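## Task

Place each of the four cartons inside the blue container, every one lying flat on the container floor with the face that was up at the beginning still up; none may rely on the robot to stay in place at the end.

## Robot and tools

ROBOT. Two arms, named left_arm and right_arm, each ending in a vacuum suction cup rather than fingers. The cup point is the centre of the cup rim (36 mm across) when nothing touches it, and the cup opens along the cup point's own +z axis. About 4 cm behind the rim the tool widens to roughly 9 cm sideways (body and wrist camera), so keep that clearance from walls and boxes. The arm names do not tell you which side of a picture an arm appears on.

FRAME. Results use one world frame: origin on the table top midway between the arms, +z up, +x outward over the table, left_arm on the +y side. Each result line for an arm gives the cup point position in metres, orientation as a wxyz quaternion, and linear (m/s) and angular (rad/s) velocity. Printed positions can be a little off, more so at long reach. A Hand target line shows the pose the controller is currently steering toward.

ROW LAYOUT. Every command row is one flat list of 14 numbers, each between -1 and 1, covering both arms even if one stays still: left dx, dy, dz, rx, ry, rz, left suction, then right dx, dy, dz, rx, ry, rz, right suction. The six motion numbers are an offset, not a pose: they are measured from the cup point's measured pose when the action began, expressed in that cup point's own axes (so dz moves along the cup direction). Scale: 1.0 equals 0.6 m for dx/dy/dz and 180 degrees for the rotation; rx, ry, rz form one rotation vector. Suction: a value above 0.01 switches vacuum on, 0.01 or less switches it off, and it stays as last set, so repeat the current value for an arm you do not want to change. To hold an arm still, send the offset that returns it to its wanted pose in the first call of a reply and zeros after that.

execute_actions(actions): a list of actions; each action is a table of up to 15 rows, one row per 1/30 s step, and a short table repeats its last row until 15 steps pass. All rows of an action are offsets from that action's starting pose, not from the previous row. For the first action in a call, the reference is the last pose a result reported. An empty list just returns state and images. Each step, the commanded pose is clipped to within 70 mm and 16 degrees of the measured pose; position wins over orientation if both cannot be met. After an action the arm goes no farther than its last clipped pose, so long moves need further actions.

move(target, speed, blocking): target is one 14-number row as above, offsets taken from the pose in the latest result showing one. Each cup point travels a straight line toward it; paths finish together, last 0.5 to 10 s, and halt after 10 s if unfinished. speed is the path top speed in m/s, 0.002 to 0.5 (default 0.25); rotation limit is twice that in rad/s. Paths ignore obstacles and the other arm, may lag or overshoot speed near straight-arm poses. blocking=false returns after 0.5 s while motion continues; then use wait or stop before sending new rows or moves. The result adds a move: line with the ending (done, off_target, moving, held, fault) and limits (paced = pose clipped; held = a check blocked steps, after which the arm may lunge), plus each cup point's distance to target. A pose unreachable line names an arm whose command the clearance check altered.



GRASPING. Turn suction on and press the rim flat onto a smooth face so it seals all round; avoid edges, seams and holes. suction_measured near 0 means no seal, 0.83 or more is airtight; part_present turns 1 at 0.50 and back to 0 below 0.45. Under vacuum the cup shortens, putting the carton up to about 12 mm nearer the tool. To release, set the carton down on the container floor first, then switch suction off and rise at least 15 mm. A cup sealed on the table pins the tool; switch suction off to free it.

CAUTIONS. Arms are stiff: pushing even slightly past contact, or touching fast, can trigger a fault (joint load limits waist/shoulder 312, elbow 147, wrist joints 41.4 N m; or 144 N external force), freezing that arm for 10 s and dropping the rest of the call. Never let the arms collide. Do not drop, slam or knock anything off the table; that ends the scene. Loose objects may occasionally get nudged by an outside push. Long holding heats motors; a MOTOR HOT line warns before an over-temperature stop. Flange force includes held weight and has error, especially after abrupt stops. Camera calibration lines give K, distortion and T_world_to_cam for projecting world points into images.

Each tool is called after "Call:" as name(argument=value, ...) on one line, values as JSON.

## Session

Call:
execute_actions(actions=[])

Scene clock: 0.00 s.
left_arm: end_effector_position=(+0.5967, +0.4700, +0.3607) suction_measured=0.00 part_present=0 end_effector_quat_wxyz=(-0.001, -0.281, +0.960, +0.001) end_effector_velocity=(-0.001, +0.001, -0.000) end_effector_angular_velocity=(+0.002, +0.002, +0.001) | right_arm: end_effector_position=(+0.6671, -0.6392, +0.3634) suction_measured=0.01 part_present=0 end_effector_quat_wxyz=(+0.001, +0.329, +0.944, -0.000) end_effector_velocity=(-0.000, -0.001, +0.001) end_effector_angular_velocity=(-0.000, -0.003, -0.001)
Joint positions: left_arm=[-0.051  0.169  1.62   0.001  1.355 -0.578] | right_arm=[-0.055  0.166  1.619 -0.001  1.355  0.472]
Joint velocities: left_arm=[ 0.    -0.     0.     0.002  0.002 -0.001] | right_arm=[-0.001 -0.002 -0.     0.    -0.001  0.   ]
Joint torques (N m, as the joint torque sensors report them, + toward a larger angle): no reading
Flange force (N, the push that the arm receives, along the end effector's own x y z axes): no reading
Hand target (left_arm): +0.597, +0.470, +0.361; -0.001, -0.281, +0.960, +0.001
Hand target (right_arm): +0.667, -0.639, +0.363; +0.001, +0.329, +0.944, -0.000
camera_calibration (this result's frames):
cam_left_wrist: T_world_to_cam=[[0.517666, -0.855537, 0.00887351, 0.101018], [-0.773781, -0.463722, 0.431537, 0.55116], [-0.365081, -0.230259, -0.902051, 0.729114], [0, 0, 0, 1]] pos_world=[0.64037, 0.509894, 0.418956]
cam_right_wrist: T_world_to_cam=[[-0.579913, -0.814612, 0.0104096, -0.129445], [-0.714001, 0.51436, 0.475012, 0.647572], [-0.392305, 0.268033, -0.879918, 0.8352], [0, 0, 0, 1]] pos_world=[0.714953, -0.662394, 0.42865]

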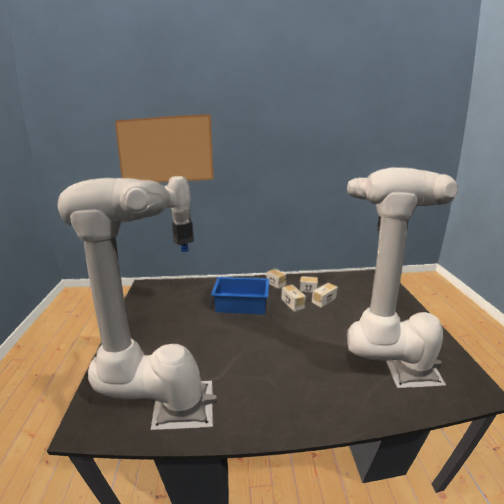

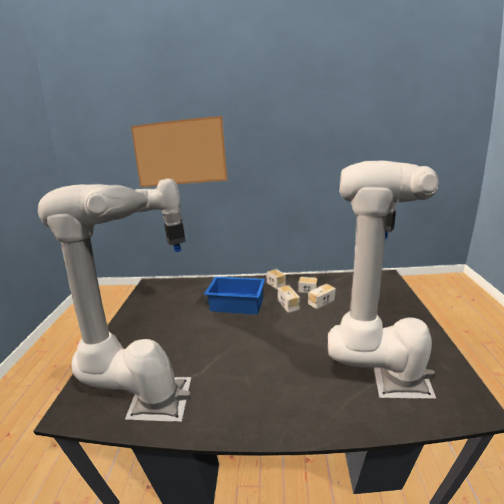

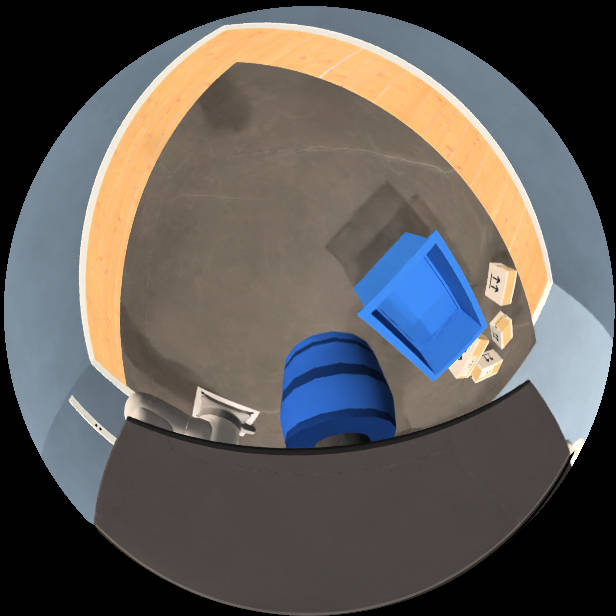

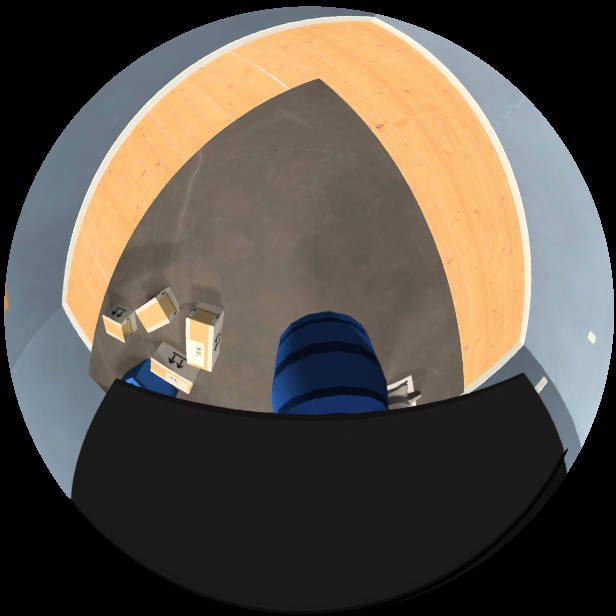

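Call:
move(target=[-0.04,0.45,0,0,0,0,0,0.47,0.627,0.1,0,0,-0.2133,0])

Call:
zoom_image(camera="cam_right_wrist", region=[180, 90, 440, 350])

Call:
move(target=[0,0,0,0,0,0,0,0.08,0.6,0,0,0,0,0])

Call:
zoom_image(camera="cam_right_wrist", region=[160, 80, 460, 380])

Scene clock: 7.20 s.
left_arm: end_effector_position=(+0.4714, +0.7105, +0.3608) suction_measured=0.00 part_present=0 end_effector_quat_wxyz=(-0.001, -0.281, +0.960, +0.000) end_effector_velocity=(+0.000, +0.000, +0.000) end_effector_angular_velocity=(-0.000, -0.001, -0.001) | right_arm: end_effector_position=(+0.6796, -0.1692, +0.3036) suction_measured=0.01 part_present=0 end_effector_quat_wxyz=(+0.001, +0.000, +1.000, +0.000) end_effector_velocity=(-0.000, +0.000, -0.002) end_effector_angular_velocity=(-0.002, +0.003, +0.001)
Joint positions: left_arm=[ 0.373  0.073  1.729  0.001  1.342 -0.154] | right_arm=[ 0.619  0.354  1.485 -0.001  1.3    0.475]
Joint velocities: left_arm=[ 0.     0.    -0.001 -0.    -0.     0.001] | right_arm=[ 0.001  0.002  0.001 -0.001  0.001 -0.   ]
Joint torques (N m, as the joint torque sensors report them, + toward a larger angle): left_arm=[ -0.89 -42.85 -35.93   4.41  -0.37  -0.19] | right_arm=[  4.84 -73.23 -39.04   4.46   0.15  -0.86]
Flange force (N, the push that the arm receives, along the end effector's own x y z axes): left_arm=[-0.3 1.6 -6.8] | right_arm=[-0.7 -5.9 0.2]
Hand target (left_arm): +0.471, +0.711, +0.361; -0.001, -0.281, +0.960, +0.000
Hand target (right_arm): +0.680, -0.169, +0.304; +0.001, -0.000, +1.000, +0.000
Off the commanded pose (left_arm): 0.001 m, 0 deg.
Off the commanded pose (right_arm): 0.001 m, 0 deg.
move: done
camera_calibration (this result's frames):
cam_left_wrist: T_world_to_cam=[[0.51764, -0.855546, 0.00949005, 0.371437], [-0.773696, -0.463325, 0.432116, 0.565196], [-0.365298, -0.231023, -0.901768, 0.7394], [0, 0, 0, 1]] pos_world=[0.515121, 0.750469, 0.419012]
cam_right_wrist: T_world_to_cam=[[0.051343, -0.998627, 0.0103717, -0.198905], [-0.879071, -0.0402629, 0.474988, 0.461526], [-0.473918, -0.0335048, -0.879931, 0.665969], [0, 0, 0, 1]] pos_world=[0.731542, -0.157737, 0.368851]

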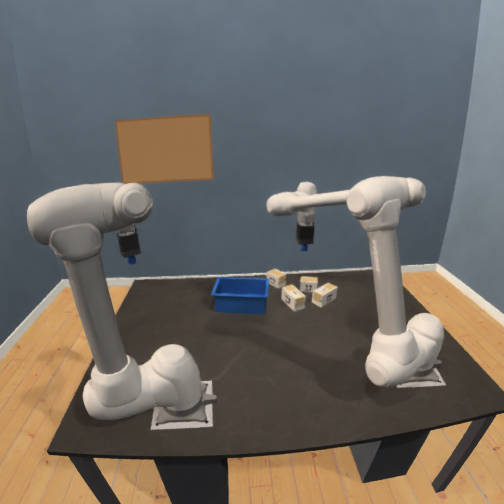

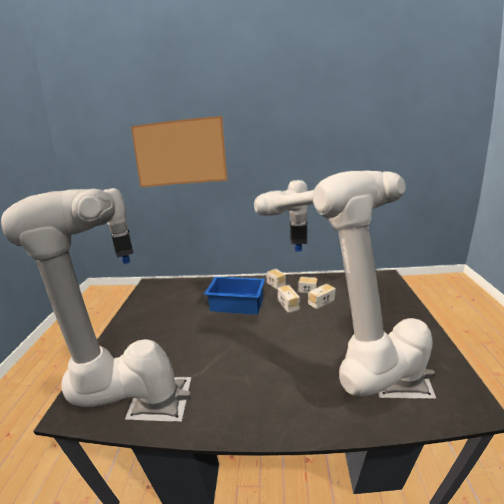

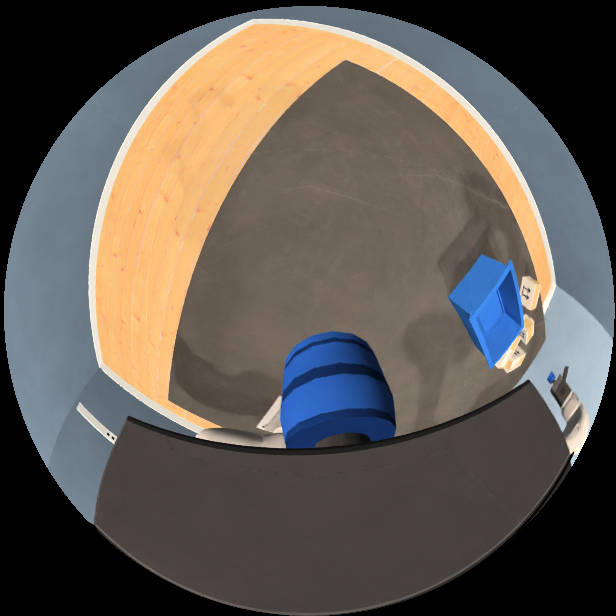

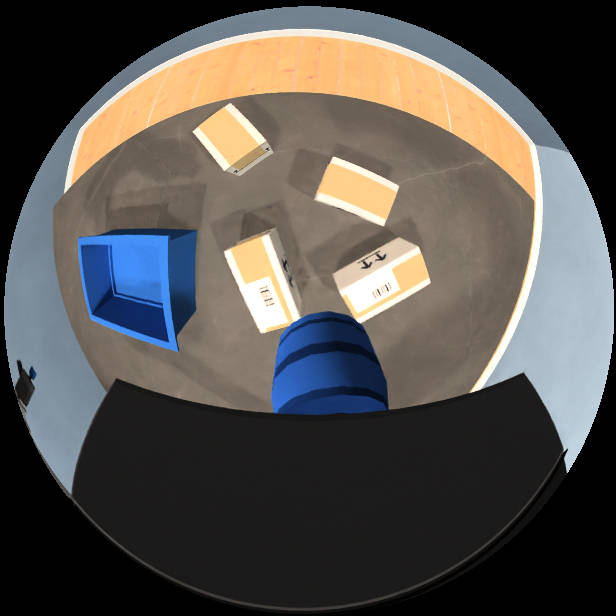

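Region (180, 90, 440, 350) of cam_right_wrist's 616x616 image, scaled by 1.938, with more detail than that image has.

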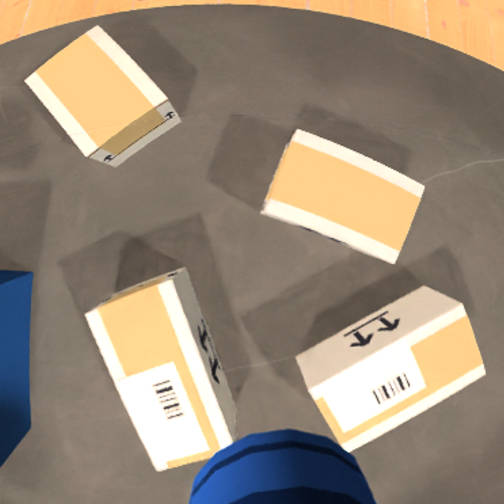

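Scene clock: 9.13 s.
left_arm: end_effector_position=(+0.4714, +0.7105, +0.3608) suction_measured=0.00 part_present=0 end_effector_quat_wxyz=(-0.001, -0.281, +0.960, +0.000) end_effector_velocity=(-0.000, +0.000, -0.001) end_effector_angular_velocity=(-0.001, +0.002, +0.000) | right_arm: end_effector_position=(+0.6313, +0.1906, +0.3039) suction_measured=0.01 part_present=0 end_effector_quat_wxyz=(+0.001, +0.000, +1.000, +0.001) end_effector_velocity=(-0.001, +0.001, -0.000) end_effector_angular_velocity=(-0.000, +0.002, +0.001)
Joint positions: left_arm=[ 0.373  0.073  1.729  0.001  1.342 -0.154] | right_arm=[ 0.988  0.691  0.959 -0.001  1.489  0.845]
Joint velocities: left_arm=[ 0.001  0.001 -0.     0.     0.001  0.   ] | right_arm=[ 0.001  0.001 -0.002  0.002  0.002  0.   ]
Joint torques (N m, as the joint torque sensors report them, + toward a larger angle): left_arm=[ -1.81 -42.99 -36.41   4.38  -0.41  -0.15] | right_arm=[   4.26 -104.02  -40.9     4.3     0.08   -0.7 ]
Flange force (N, the push that the arm receives, along the end effector's own x y z axes): left_arm=[0.1 3.4 -6.1] | right_arm=[0.8 -6.4 0.7]
Hand target (left_arm): +0.471, +0.710, +0.361; -0.001, -0.281, +0.960, +0.000
Hand target (right_arm): +0.631, +0.191, +0.304; +0.001, +0.000, +1.000, +0.000
Off the commanded pose (left_arm): 0.000 m, 0 deg.
Off the commanded pose (right_arm): 0.001 m, 0 deg.
move: done
camera_calibration (this result's frames):
cam_left_wrist: T_world_to_cam=[[0.517629, -0.855552, 0.00949693, 0.371446], [-0.773705, -0.463313, 0.432112, 0.565198], [-0.365295, -0.231022, -0.90177, 0.739403], [0, 0, 0, 1]] pos_world=[0.515125, 0.750474, 0.419014]
cam_right_wrist: T_world_to_cam=[[0.0511472, -0.998645, 0.00957024, 0.163304], [-0.879005, -0.0404668, 0.475091, 0.433378], [-0.474061, -0.0327119, -0.879884, 0.65543], [0, 0, 0, 1]] pos_world=[0.683303, 0.20206, 0.369246]

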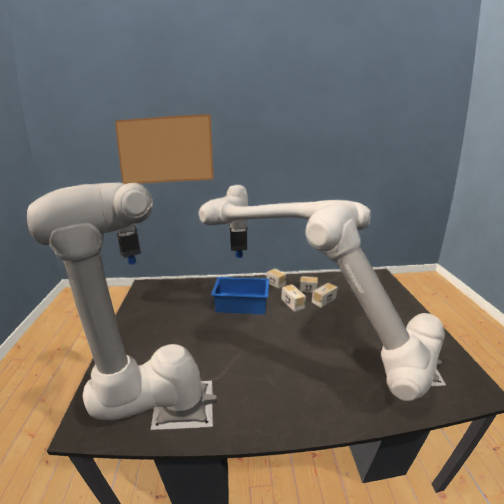

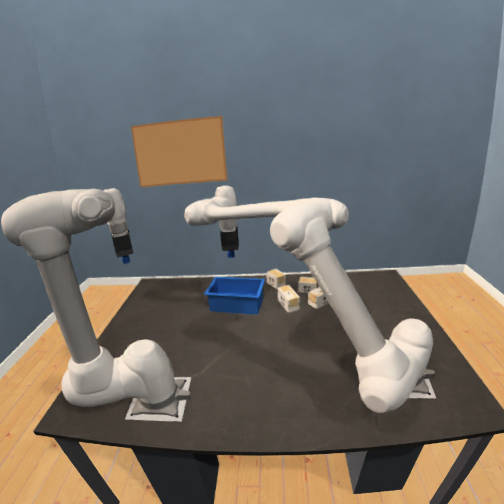

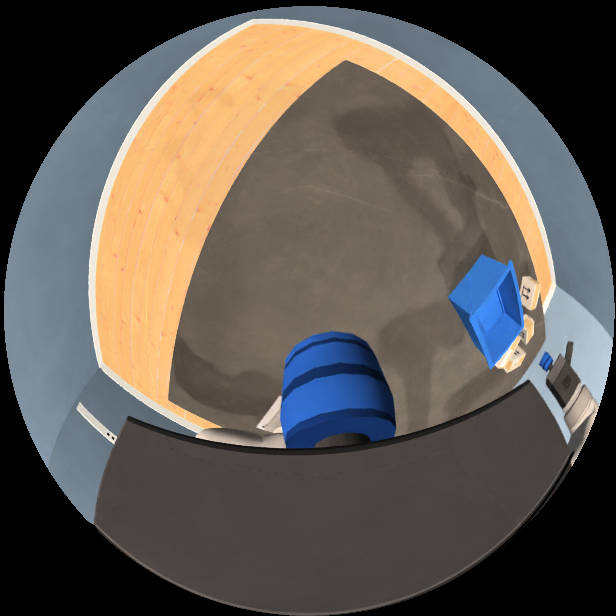

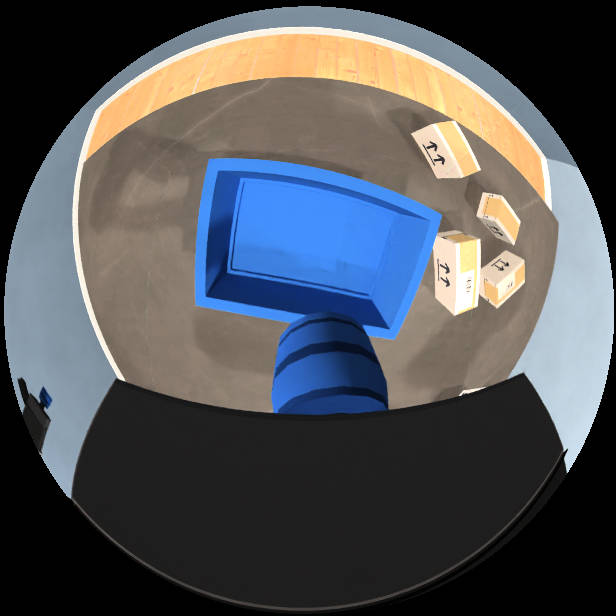

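Region (160, 80, 460, 380) of cam_right_wrist's 616x616 image, scaled by 1.680, with more detail than that image has.

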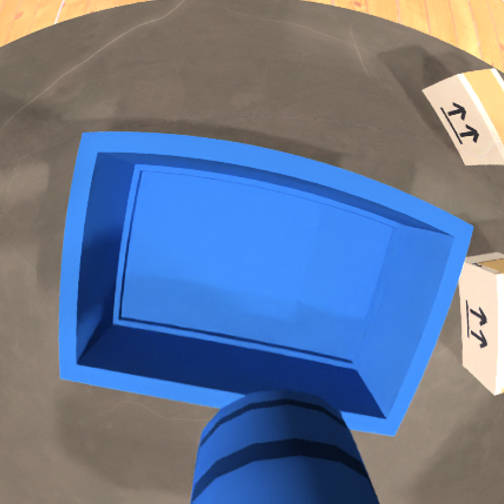

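Call:
move(target=[0,0,0,0,0,0,0,0.034,-0.473,0.2,0,0,-0.111,0])

Scene clock: 37.87 s.
left_arm: end_effector_position=(+0.4714, +0.7105, +0.3608) suction_measured=0.00 part_present=0 end_effector_quat_wxyz=(-0.001, -0.281, +0.960, +0.000) end_effector_velocity=(+0.000, +0.000, +0.000) end_effector_angular_velocity=(+0.001, -0.001, -0.000) | right_arm: end_effector_position=(+0.6114, -0.0929, +0.1835) suction_measured=0.01 part_present=0 end_effector_quat_wxyz=(+0.001, -0.173, +0.985, +0.000) end_effector_velocity=(-0.001, -0.000, -0.000) end_effector_angular_velocity=(+0.001, +0.000, +0.001)
Joint positions: left_arm=[ 0.373  0.073  1.729  0.001  1.342 -0.154] | right_arm=[ 0.753  0.403  1.646 -0.001  1.09   0.261]
Joint velocities: left_arm=[ 0.001  0.    -0.    -0.    -0.001  0.001] | right_arm=[-0.    -0.001  0.002  0.001 -0.001 -0.002]
Joint torques (N m, as the joint torque sensors report them, + toward a larger angle): left_arm=[ -1.67 -42.66 -35.59   4.38  -0.4   -0.39] | right_arm=[  3.53 -73.09 -37.02   3.64   0.12  -0.75]
Flange force (N, the push that the arm receives, along the end effector's own x y z axes): left_arm=[-0.9 3.6 -7.3] | right_arm=[5.4 -5.4 -0.9]
Hand target (left_arm): +0.471, +0.710, +0.361; -0.001, -0.281, +0.960, +0.000
Hand target (right_arm): +0.611, -0.093, +0.184; +0.001, -0.173, +0.985, +0.000
Off the commanded pose (left_arm): 0.000 m, 0 deg.
Off the commanded pose (right_arm): 0.000 m, 0 deg.
move: done
camera_calibration (this result's frames):
cam_left_wrist: T_world_to_cam=[[0.517641, -0.855545, 0.00949618, 0.371432], [-0.773697, -0.463323, 0.432117, 0.565195], [-0.365295, -0.231029, -0.901768, 0.739402], [0, 0, 0, 1]] pos_world=[0.515122, 0.750468, 0.419012]
cam_right_wrist: T_world_to_cam=[[0.389571, -0.920933, 0.0107838, -0.317542], [-0.81244, -0.338115, 0.474994, 0.393288], [-0.433792, -0.193805, -0.879923, 0.491169], [0, 0, 0, 1]] pos_world=[0.656293, -0.0642679, 0.248806]

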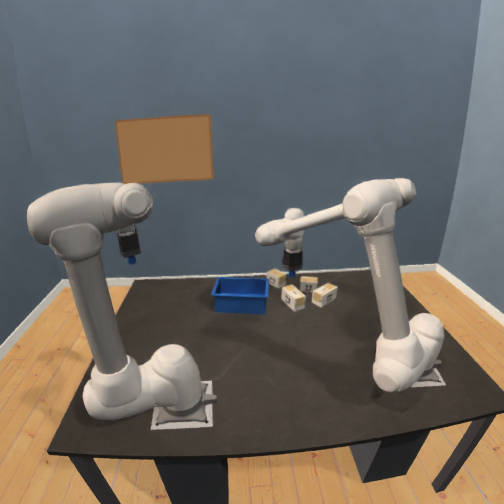

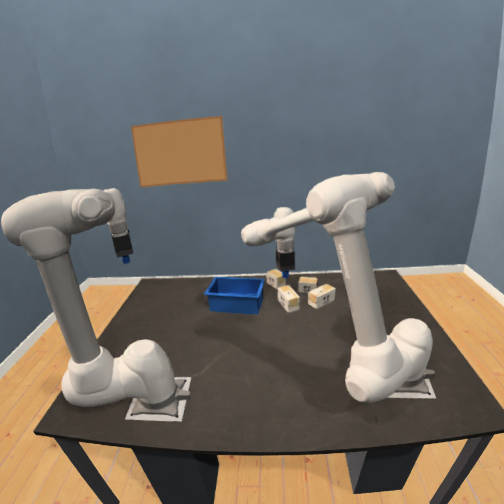

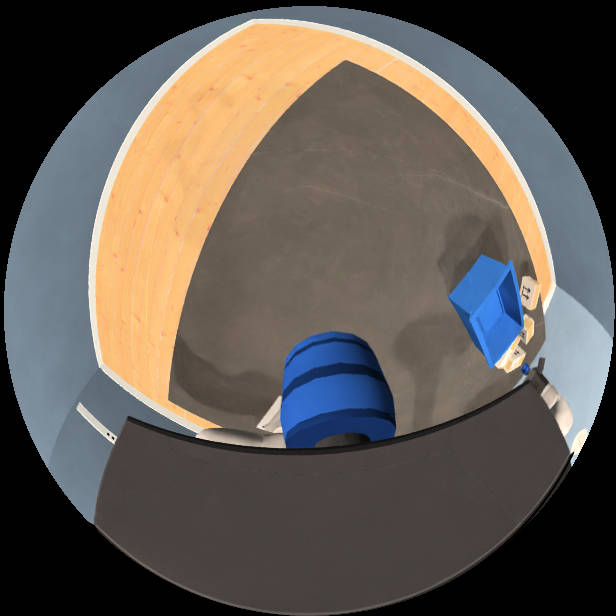

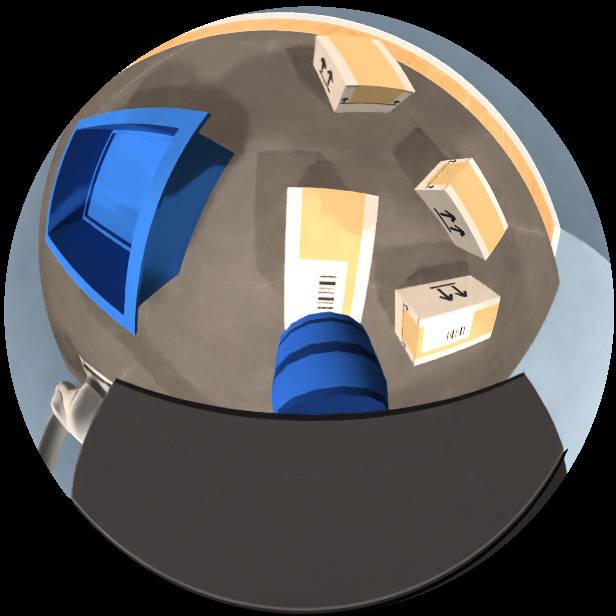

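Call:
move(target=[0,0,0,0,0,0,0,0,0,0.16,0,0,0,0])

Call:
move(target=[0,0,0,0,0,0,0,0,0,0.038,0,0,0,1], speed=0.03)

Scene clock: 47.53 s.
left_arm: end_effector_position=(+0.4715, +0.7105, +0.3608) suction_measured=0.00 part_present=0 end_effector_quat_wxyz=(-0.001, -0.281, +0.960, +0.000) end_effector_velocity=(+0.000, -0.000, +0.000) end_effector_angular_velocity=(+0.000, -0.001, -0.000) | right_arm: end_effector_position=(+0.6116, -0.0927, +0.0876) suction_measured=0.01 part_present=0 end_effector_quat_wxyz=(+0.001, -0.173, +0.985, +0.000) end_effector_velocity=(-0.001, +0.001, -0.001) end_effector_angular_velocity=(+0.000, +0.000, +0.001)
Joint positions: left_arm=[ 0.373  0.073  1.729  0.001  1.342 -0.154] | right_arm=[ 0.753  0.486  1.719 -0.001  0.935  0.261]
Joint velocities: left_arm=[-0. -0. -0. -0. -0.  0.] | right_arm=[ 0.002  0.002  0.     0.    -0.002  0.   ]
Joint torques (N m, as the joint torque sensors report them, + toward a larger angle): left_arm=[ -1.68 -42.96 -36.53   4.26  -0.34  -0.09] | right_arm=[  5.78 -79.14 -32.97   3.63   0.06  -1.01]
Flange force (N, the push that the arm receives, along the end effector's own x y z axes): left_arm=[0.8 3.0 -6.0] | right_arm=[0.9 -6.6 -1.0]
Hand target (left_arm): +0.471, +0.710, +0.361; -0.001, -0.281, +0.960, +0.000
Hand target (right_arm): +0.612, -0.093, +0.087; +0.001, -0.174, +0.985, +0.000
Off the commanded pose (left_arm): 0.000 m, 0 deg.
Off the commanded pose (right_arm): 0.000 m, 0 deg.
move: done
camera_calibration (this result's frames):
cam_left_wrist: T_world_to_cam=[[0.517622, -0.855557, 0.00949765, 0.371448], [-0.773712, -0.463308, 0.432106, 0.565196], [-0.365291, -0.231016, -0.901773, 0.739401], [0, 0, 0, 1]] pos_world=[0.515126, 0.750468, 0.419019]
cam_right_wrist: T_world_to_cam=[[0.389531, -0.920952, 0.0106368, -0.316458], [-0.812437, -0.338147, 0.474976, 0.43909], [-0.433833, -0.19366, -0.879934, 0.406892], [0, 0, 0, 1]] pos_world=[0.656527, -0.064167, 0.152847]

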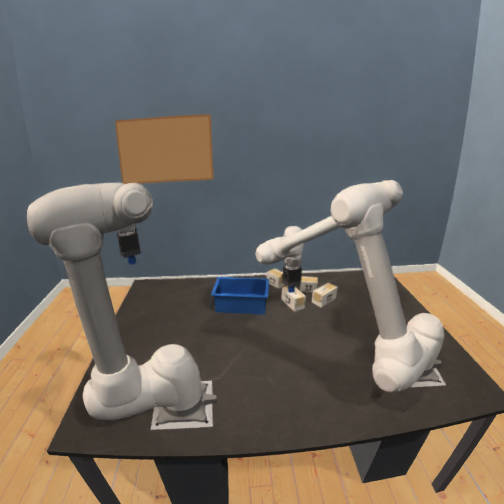

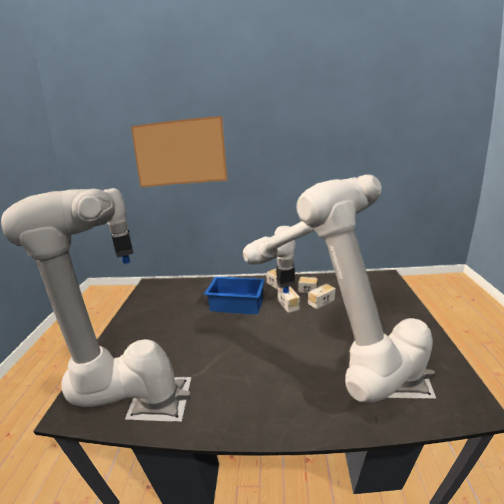

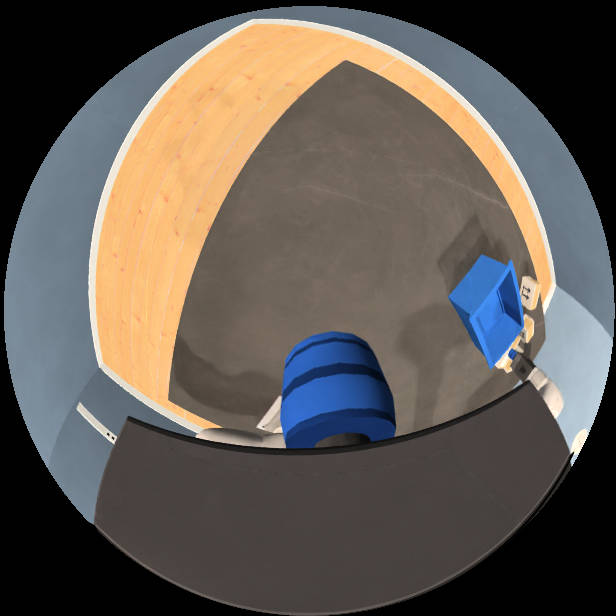

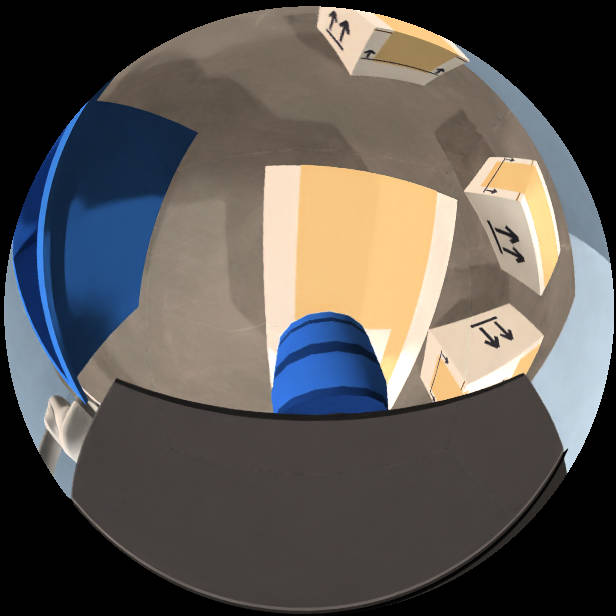

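Scene clock: 58.37 s.
left_arm: end_effector_position=(+0.4715, +0.7105, +0.3608) suction_measured=0.00 part_present=0 end_effector_quat_wxyz=(-0.001, -0.281, +0.960, +0.000) end_effector_velocity=(-0.001, +0.000, +0.001) end_effector_angular_velocity=(+0.000, -0.000, +0.002) | right_arm: end_effector_position=(+0.6121, -0.0924, +0.0700) suction_measured=0.95 part_present=1 end_effector_quat_wxyz=(+0.002, -0.173, +0.985, +0.001) end_effector_velocity=(-0.000, +0.000, -0.000) end_effector_angular_velocity=(+0.001, +0.001, -0.001)
Joint positions: left_arm=[ 0.373  0.073  1.729  0.001  1.342 -0.154] | right_arm=[ 0.753  0.503  1.73  -0.001  0.905  0.261]
Joint velocities: left_arm=[ 0.001 -0.002  0.     0.     0.001 -0.001] | right_arm=[-0.     0.     0.     0.001 -0.     0.   ]
Joint torques (N m, as the joint torque sensors report them, + toward a larger angle): left_arm=[ -1.31 -42.48 -36.08   4.38  -0.27  -0.06] | right_arm=[  1.63 -62.28 -28.3    3.12  -2.64  -0.91]
Flange force (N, the push that the arm receives, along the end effector's own x y z axes): left_arm=[1.8 2.6 -7.3] | right_arm=[13.2 -5.4 -25.3]
Hand target (left_arm): +0.471, +0.710, +0.361; -0.001, -0.281, +0.960, +0.000
Hand target (right_arm): +0.612, -0.092, +0.070; +0.002, -0.173, +0.985, +0.001
Off the commanded pose (left_arm): 0.000 m, 0 deg.
Off the commanded pose (right_arm): 0.005 m, 0 deg.
FORCE FAULT: contact force on the right arm reached its limit, and that arm stopped for 10 seconds. The contact can be on any part of that arm, not only on its tool. That time counts as 19 of the actions that you can send in this scene. That arm's remaining commands of this call were not run. That arm holds still and accepts commands again. Move the arm away from the contact; if what it grips holds it there, let go first. Pushing or pulling that hard again can fault the arm again.
move: fault (right_arm)
camera_calibration (this result's frames):
cam_left_wrist: T_world_to_cam=[[0.517622, -0.855557, 0.00949756, 0.371448], [-0.773712, -0.463308, 0.432107, 0.565196], [-0.365291, -0.231016, -0.901772, 0.739401], [0, 0, 0, 1]] pos_world=[0.515126, 0.750468, 0.419019]
cam_right_wrist: T_world_to_cam=[[0.389531, -0.920957, 0.0102254, -0.316131], [-0.813172, -0.338687, 0.473331, 0.44841], [-0.432454, -0.192692, -0.880825, 0.390958], [0, 0, 0, 1]] pos_world=[0.656849, -0.0639377, 0.135352]

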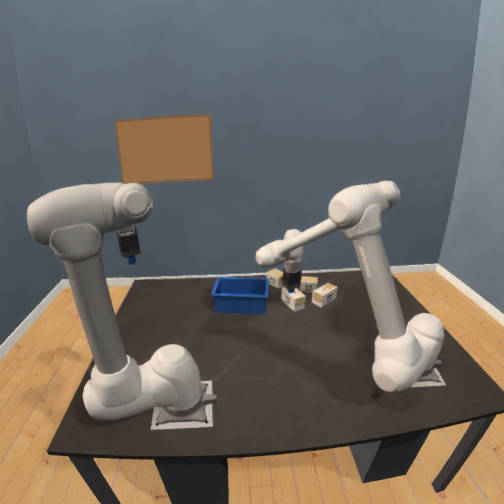

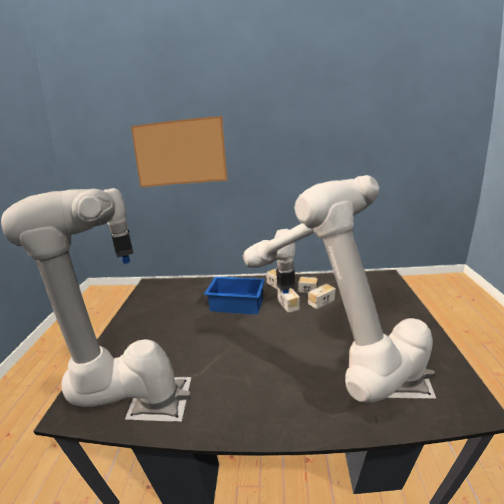

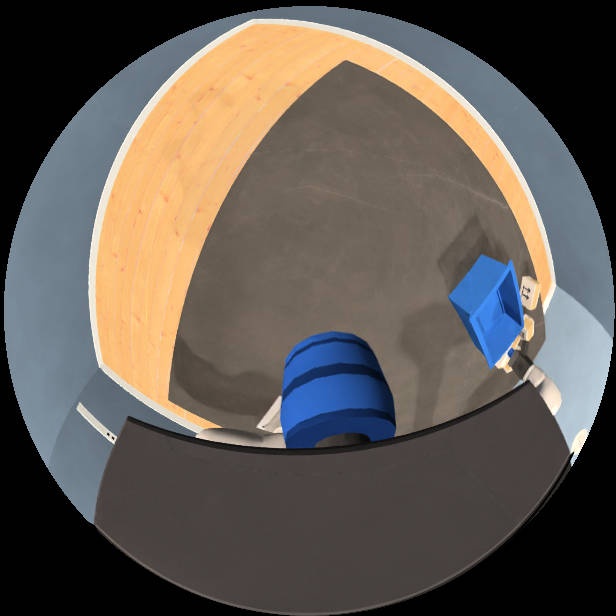

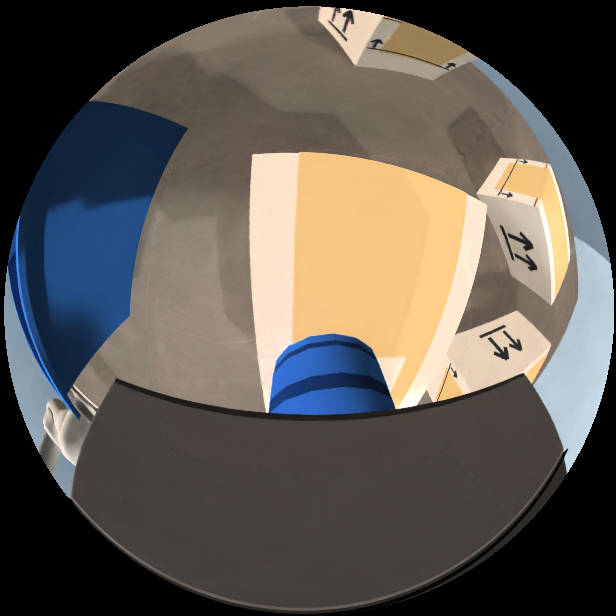

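Call:
move(target=[0,0,0,0,0,0,0,0,0,-0.27,0,0,0,1])

Call:
move(target=[0,0,0,0,0,0,0,-0.191,0.34,0,0,0,-0.336,1])

Call:
move(target=[0,0,0,0,0,0,0,0,0,0.2,0,0,0,1], speed=0.1)

Scene clock: 66.27 s.
left_arm: end_effector_position=(+0.4715, +0.7105, +0.3608) suction_measured=0.00 part_present=0 end_effector_quat_wxyz=(-0.001, -0.281, +0.960, +0.000) end_effector_velocity=(-0.001, -0.000, +0.001) end_effector_angular_velocity=(+0.001, -0.001, +0.001) | right_arm: end_effector_position=(+0.6115, -0.0929, +0.2319) suction_measured=0.95 part_present=1 end_effector_quat_wxyz=(+0.002, -0.173, +0.985, +0.001) end_effector_velocity=(-0.000, -0.000, +0.001) end_effector_angular_velocity=(-0.000, -0.001, +0.001)
Joint positions: left_arm=[ 0.373  0.073  1.729  0.001  1.342 -0.154] | right_arm=[ 0.753  0.369  1.6   -0.001  1.169  0.261]
Joint velocities: left_arm=[ 0.    -0.002  0.     0.001  0.001 -0.001] | right_arm=[ 0.    -0.002 -0.001 -0.001  0.001 -0.   ]
Joint torques (N m, as the joint torque sensors report them, + toward a larger angle): left_arm=[ -0.61 -43.34 -36.43   4.2   -0.32  -0.14] | right_arm=[  1.92 -74.53 -40.13   3.87   0.12  -0.86]
Flange force (N, the push that the arm receives, along the end effector's own x y z axes): left_arm=[0.6 1.6 -6.3] | right_arm=[5.3 -3.2 3.2]
Hand target (left_arm): +0.471, +0.710, +0.361; -0.001, -0.281, +0.960, +0.000
Hand target (right_arm): +0.611, -0.093, +0.232; +0.002, -0.173, +0.985, +0.001
Off the commanded pose (left_arm): 0.000 m, 0 deg.
Off the commanded pose (right_arm): 0.000 m, 0 deg.
move: done
camera_calibration (this result's frames):
cam_left_wrist: T_world_to_cam=[[0.517622, -0.855557, 0.0094977, 0.371448], [-0.773712, -0.463308, 0.432107, 0.565196], [-0.365291, -0.231016, -0.901773, 0.739401], [0, 0, 0, 1]] pos_world=[0.515126, 0.750468, 0.419019]
cam_right_wrist: T_world_to_cam=[[0.389361, -0.921027, 0.0103358, -0.317899], [-0.813245, -0.338485, 0.473351, 0.371155], [-0.432471, -0.19271, -0.880813, 0.533309], [0, 0, 0, 1]] pos_world=[0.656258, -0.0643894, 0.297345]

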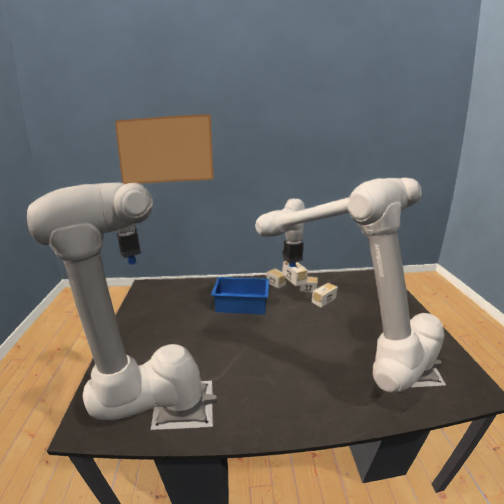

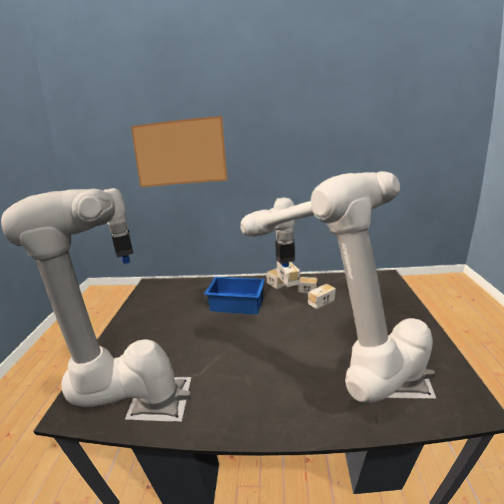

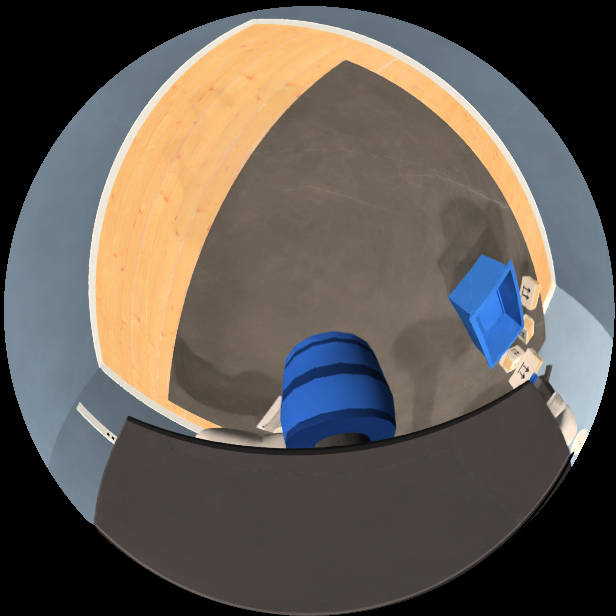

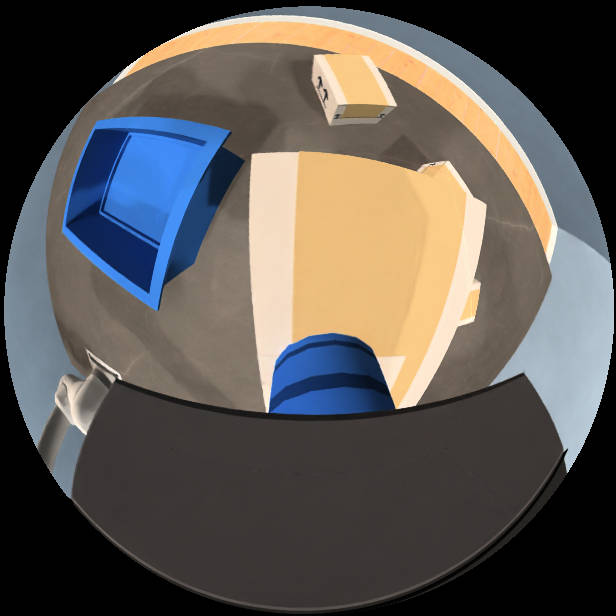

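Scene clock: 68.80 s.
left_arm: end_effector_position=(+0.4715, +0.7105, +0.3608) suction_measured=0.00 part_present=0 end_effector_quat_wxyz=(-0.001, -0.281, +0.960, +0.000) end_effector_velocity=(-0.000, -0.000, +0.001) end_effector_angular_velocity=(-0.000, -0.001, +0.001) | right_arm: end_effector_position=(+0.6493, +0.1379, +0.2326) suction_measured=0.95 part_present=1 end_effector_quat_wxyz=(-0.002, +0.646, -0.764, +0.000) end_effector_velocity=(+0.001, +0.001, -0.001) end_effector_angular_velocity=(+0.001, +0.001, +0.002)
Joint positions: left_arm=[ 0.373  0.073  1.729  0.001  1.342 -0.154] | right_arm=[ 0.936  0.659  1.143 -0.001  1.336 -0.611]
Joint velocities: left_arm=[ 0.    -0.001  0.    -0.001 -0.    -0.001] | right_arm=[-0.001  0.002 -0.003  0.001  0.    -0.003]
Joint torques (N m, as the joint torque sensors report them, + toward a larger angle): left_arm=[ -1.13 -43.42 -36.79   4.48  -0.41  -0.29] | right_arm=[   3.5  -100.19  -42.85    4.21    0.12   -0.78]
Flange force (N, the push that the arm receives, along the end effector's own x y z axes): left_arm=[0.6 2.6 -5.6] | right_arm=[13.2 4.8 3.7]
Hand target (left_arm): +0.471, +0.710, +0.361; -0.001, -0.281, +0.960, +0.000
Hand target (right_arm): +0.649, +0.138, +0.233; +0.002, -0.646, +0.764, -0.000
Off the commanded pose (left_arm): 0.000 m, 0 deg.
Off the commanded pose (right_arm): 0.000 m, 0 deg.
move: done
camera_calibration (this result's frames):
cam_left_wrist: T_world_to_cam=[[0.517622, -0.855557, 0.00949768, 0.371448], [-0.773712, -0.463308, 0.432107, 0.565196], [-0.365291, -0.231016, -0.901773, 0.739401], [0, 0, 0, 1]] pos_world=[0.515126, 0.750468, 0.419019]
cam_right_wrist: T_world_to_cam=[[0.993235, -0.115293, 0.0138436, -0.624082], [-0.108008, -0.873477, 0.474734, 0.0952664], [-0.0426413, -0.473017, -0.880021, 0.380123], [0, 0, 0, 1]] pos_world=[0.646359, 0.191066, 0.29793]

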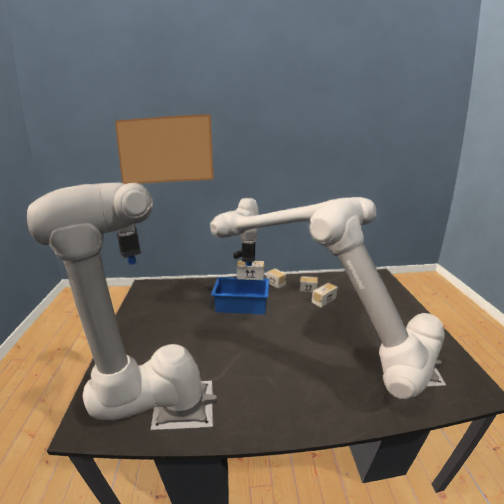

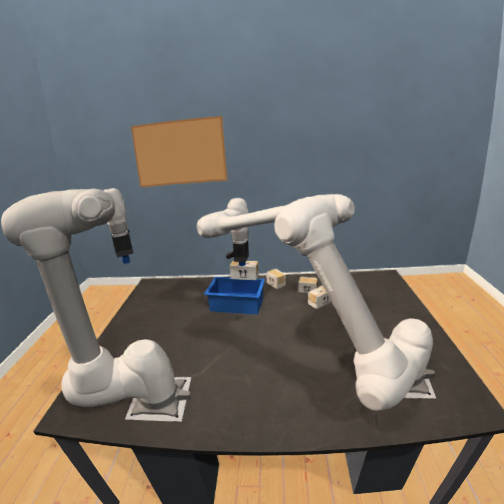

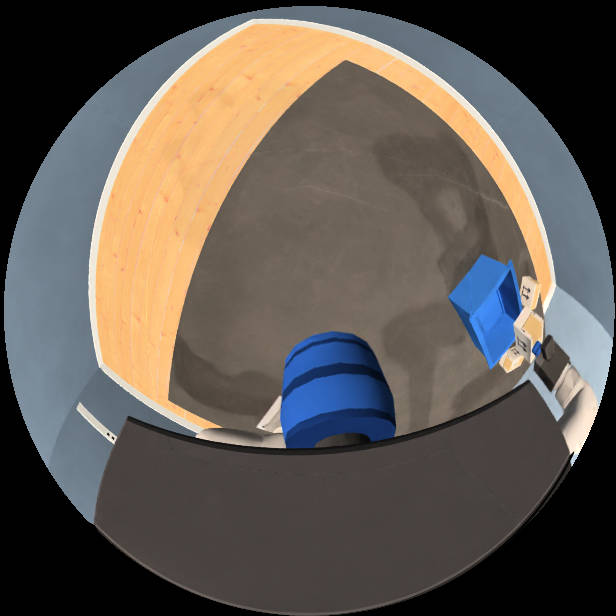

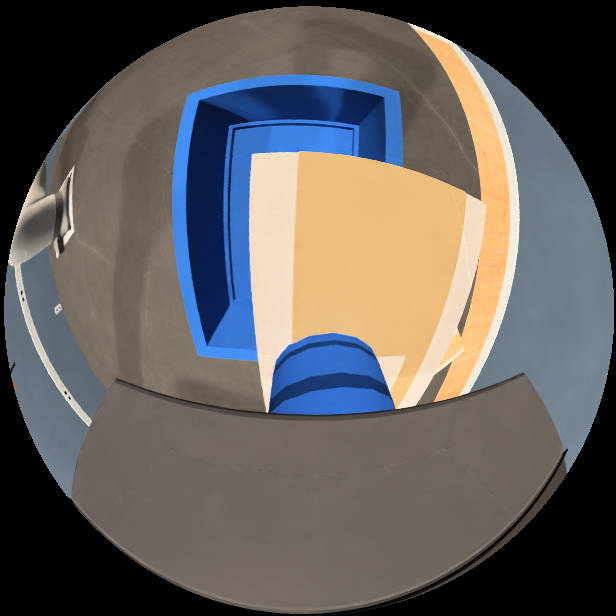

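Scene clock: 70.37 s.
left_arm: end_effector_position=(+0.4715, +0.7105, +0.3608) suction_measured=0.00 part_present=0 end_effector_quat_wxyz=(-0.001, -0.281, +0.960, +0.000) end_effector_velocity=(-0.000, +0.000, +0.001) end_effector_angular_velocity=(+0.000, -0.001, +0.001) | right_arm: end_effector_position=(+0.6497, +0.1383, +0.1127) suction_measured=0.95 part_present=1 end_effector_quat_wxyz=(-0.002, +0.646, -0.764, +0.000) end_effector_velocity=(+0.000, -0.000, -0.002) end_effector_angular_velocity=(-0.002, -0.000, +0.000)
Joint positions: left_arm=[ 0.373  0.073  1.729  0.001  1.342 -0.154] | right_arm=[ 0.936  0.725  1.254 -0.001  1.159 -0.611]
Joint velocities: left_arm=[ 0.001 -0.    -0.001 -0.     0.     0.   ] | right_arm=[-0.     0.002  0.001 -0.002 -0.001  0.   ]
Joint torques (N m, as the joint torque sensors report them, + toward a larger angle): left_arm=[ -1.87 -43.21 -35.88   4.27  -0.34  -0.21] | right_arm=[   4.77 -105.15  -39.81    3.79   -0.34   -0.83]
Flange force (N, the push that the arm receives, along the end effector's own x y z axes): left_arm=[-0.8 3.6 -7.0] | right_arm=[7.4 0.5 2.4]
Hand target (left_arm): +0.471, +0.710, +0.361; -0.001, -0.281, +0.960, +0.000
Hand target (right_arm): +0.650, +0.138, +0.113; +0.002, -0.646, +0.764, -0.000
Off the commanded pose (left_arm): 0.000 m, 0 deg.
Off the commanded pose (right_arm): 0.000 m, 0 deg.
move: done
camera_calibration (this result's frames):
cam_left_wrist: T_world_to_cam=[[0.517623, -0.855556, 0.00949757, 0.371447], [-0.773711, -0.463308, 0.432107, 0.565197], [-0.365291, -0.231016, -0.901773, 0.739401], [0, 0, 0, 1]] pos_world=[0.515126, 0.750468, 0.419019]
cam_right_wrist: T_world_to_cam=[[0.993259, -0.115083, 0.0138576, -0.622795], [-0.107832, -0.873514, 0.474707, 0.152496], [-0.042526, -0.473001, -0.880035, 0.274688], [0, 0, 0, 1]] pos_world=[0.646722, 0.191461, 0.177975]

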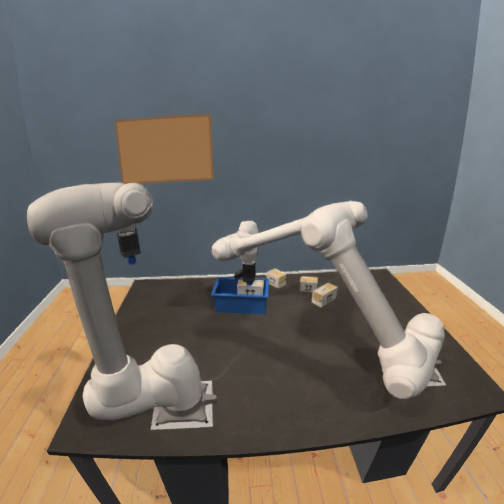

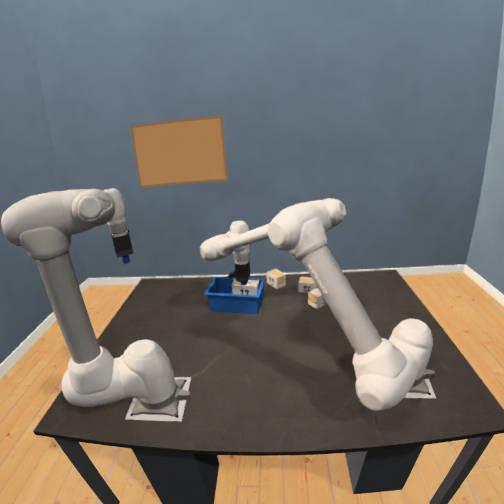

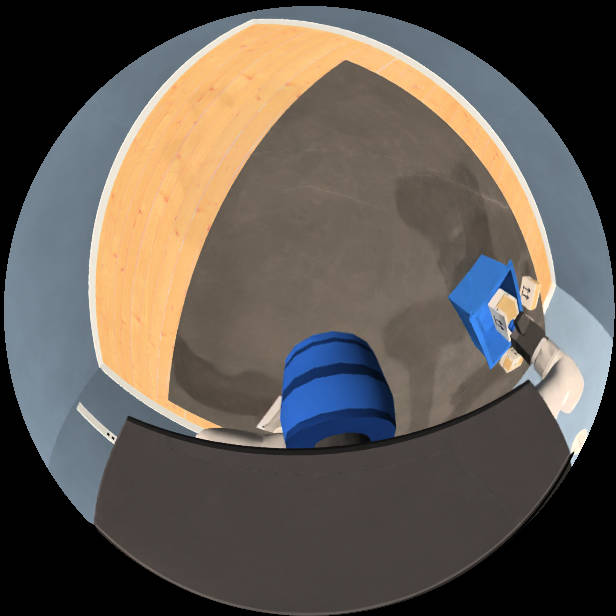

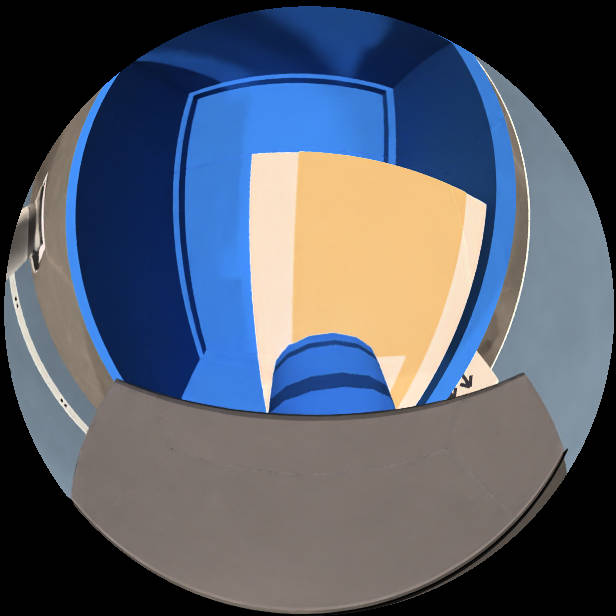

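Call:
zoom_image(camera="cam_right_wrist", region=[160, 60, 500, 400])

Region (160, 60, 500, 400) of cam_right_wrist's 616x616 image, scaled by 1.482, with more detail than that image has.

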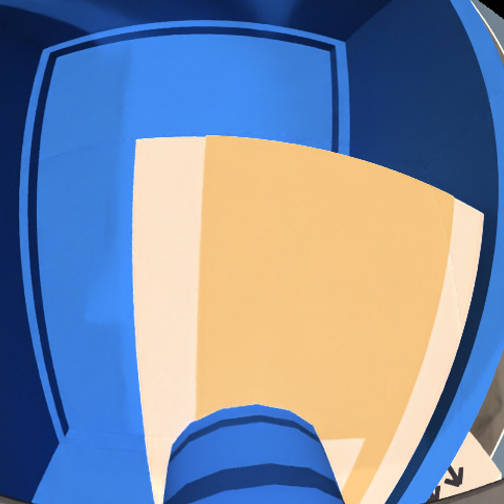

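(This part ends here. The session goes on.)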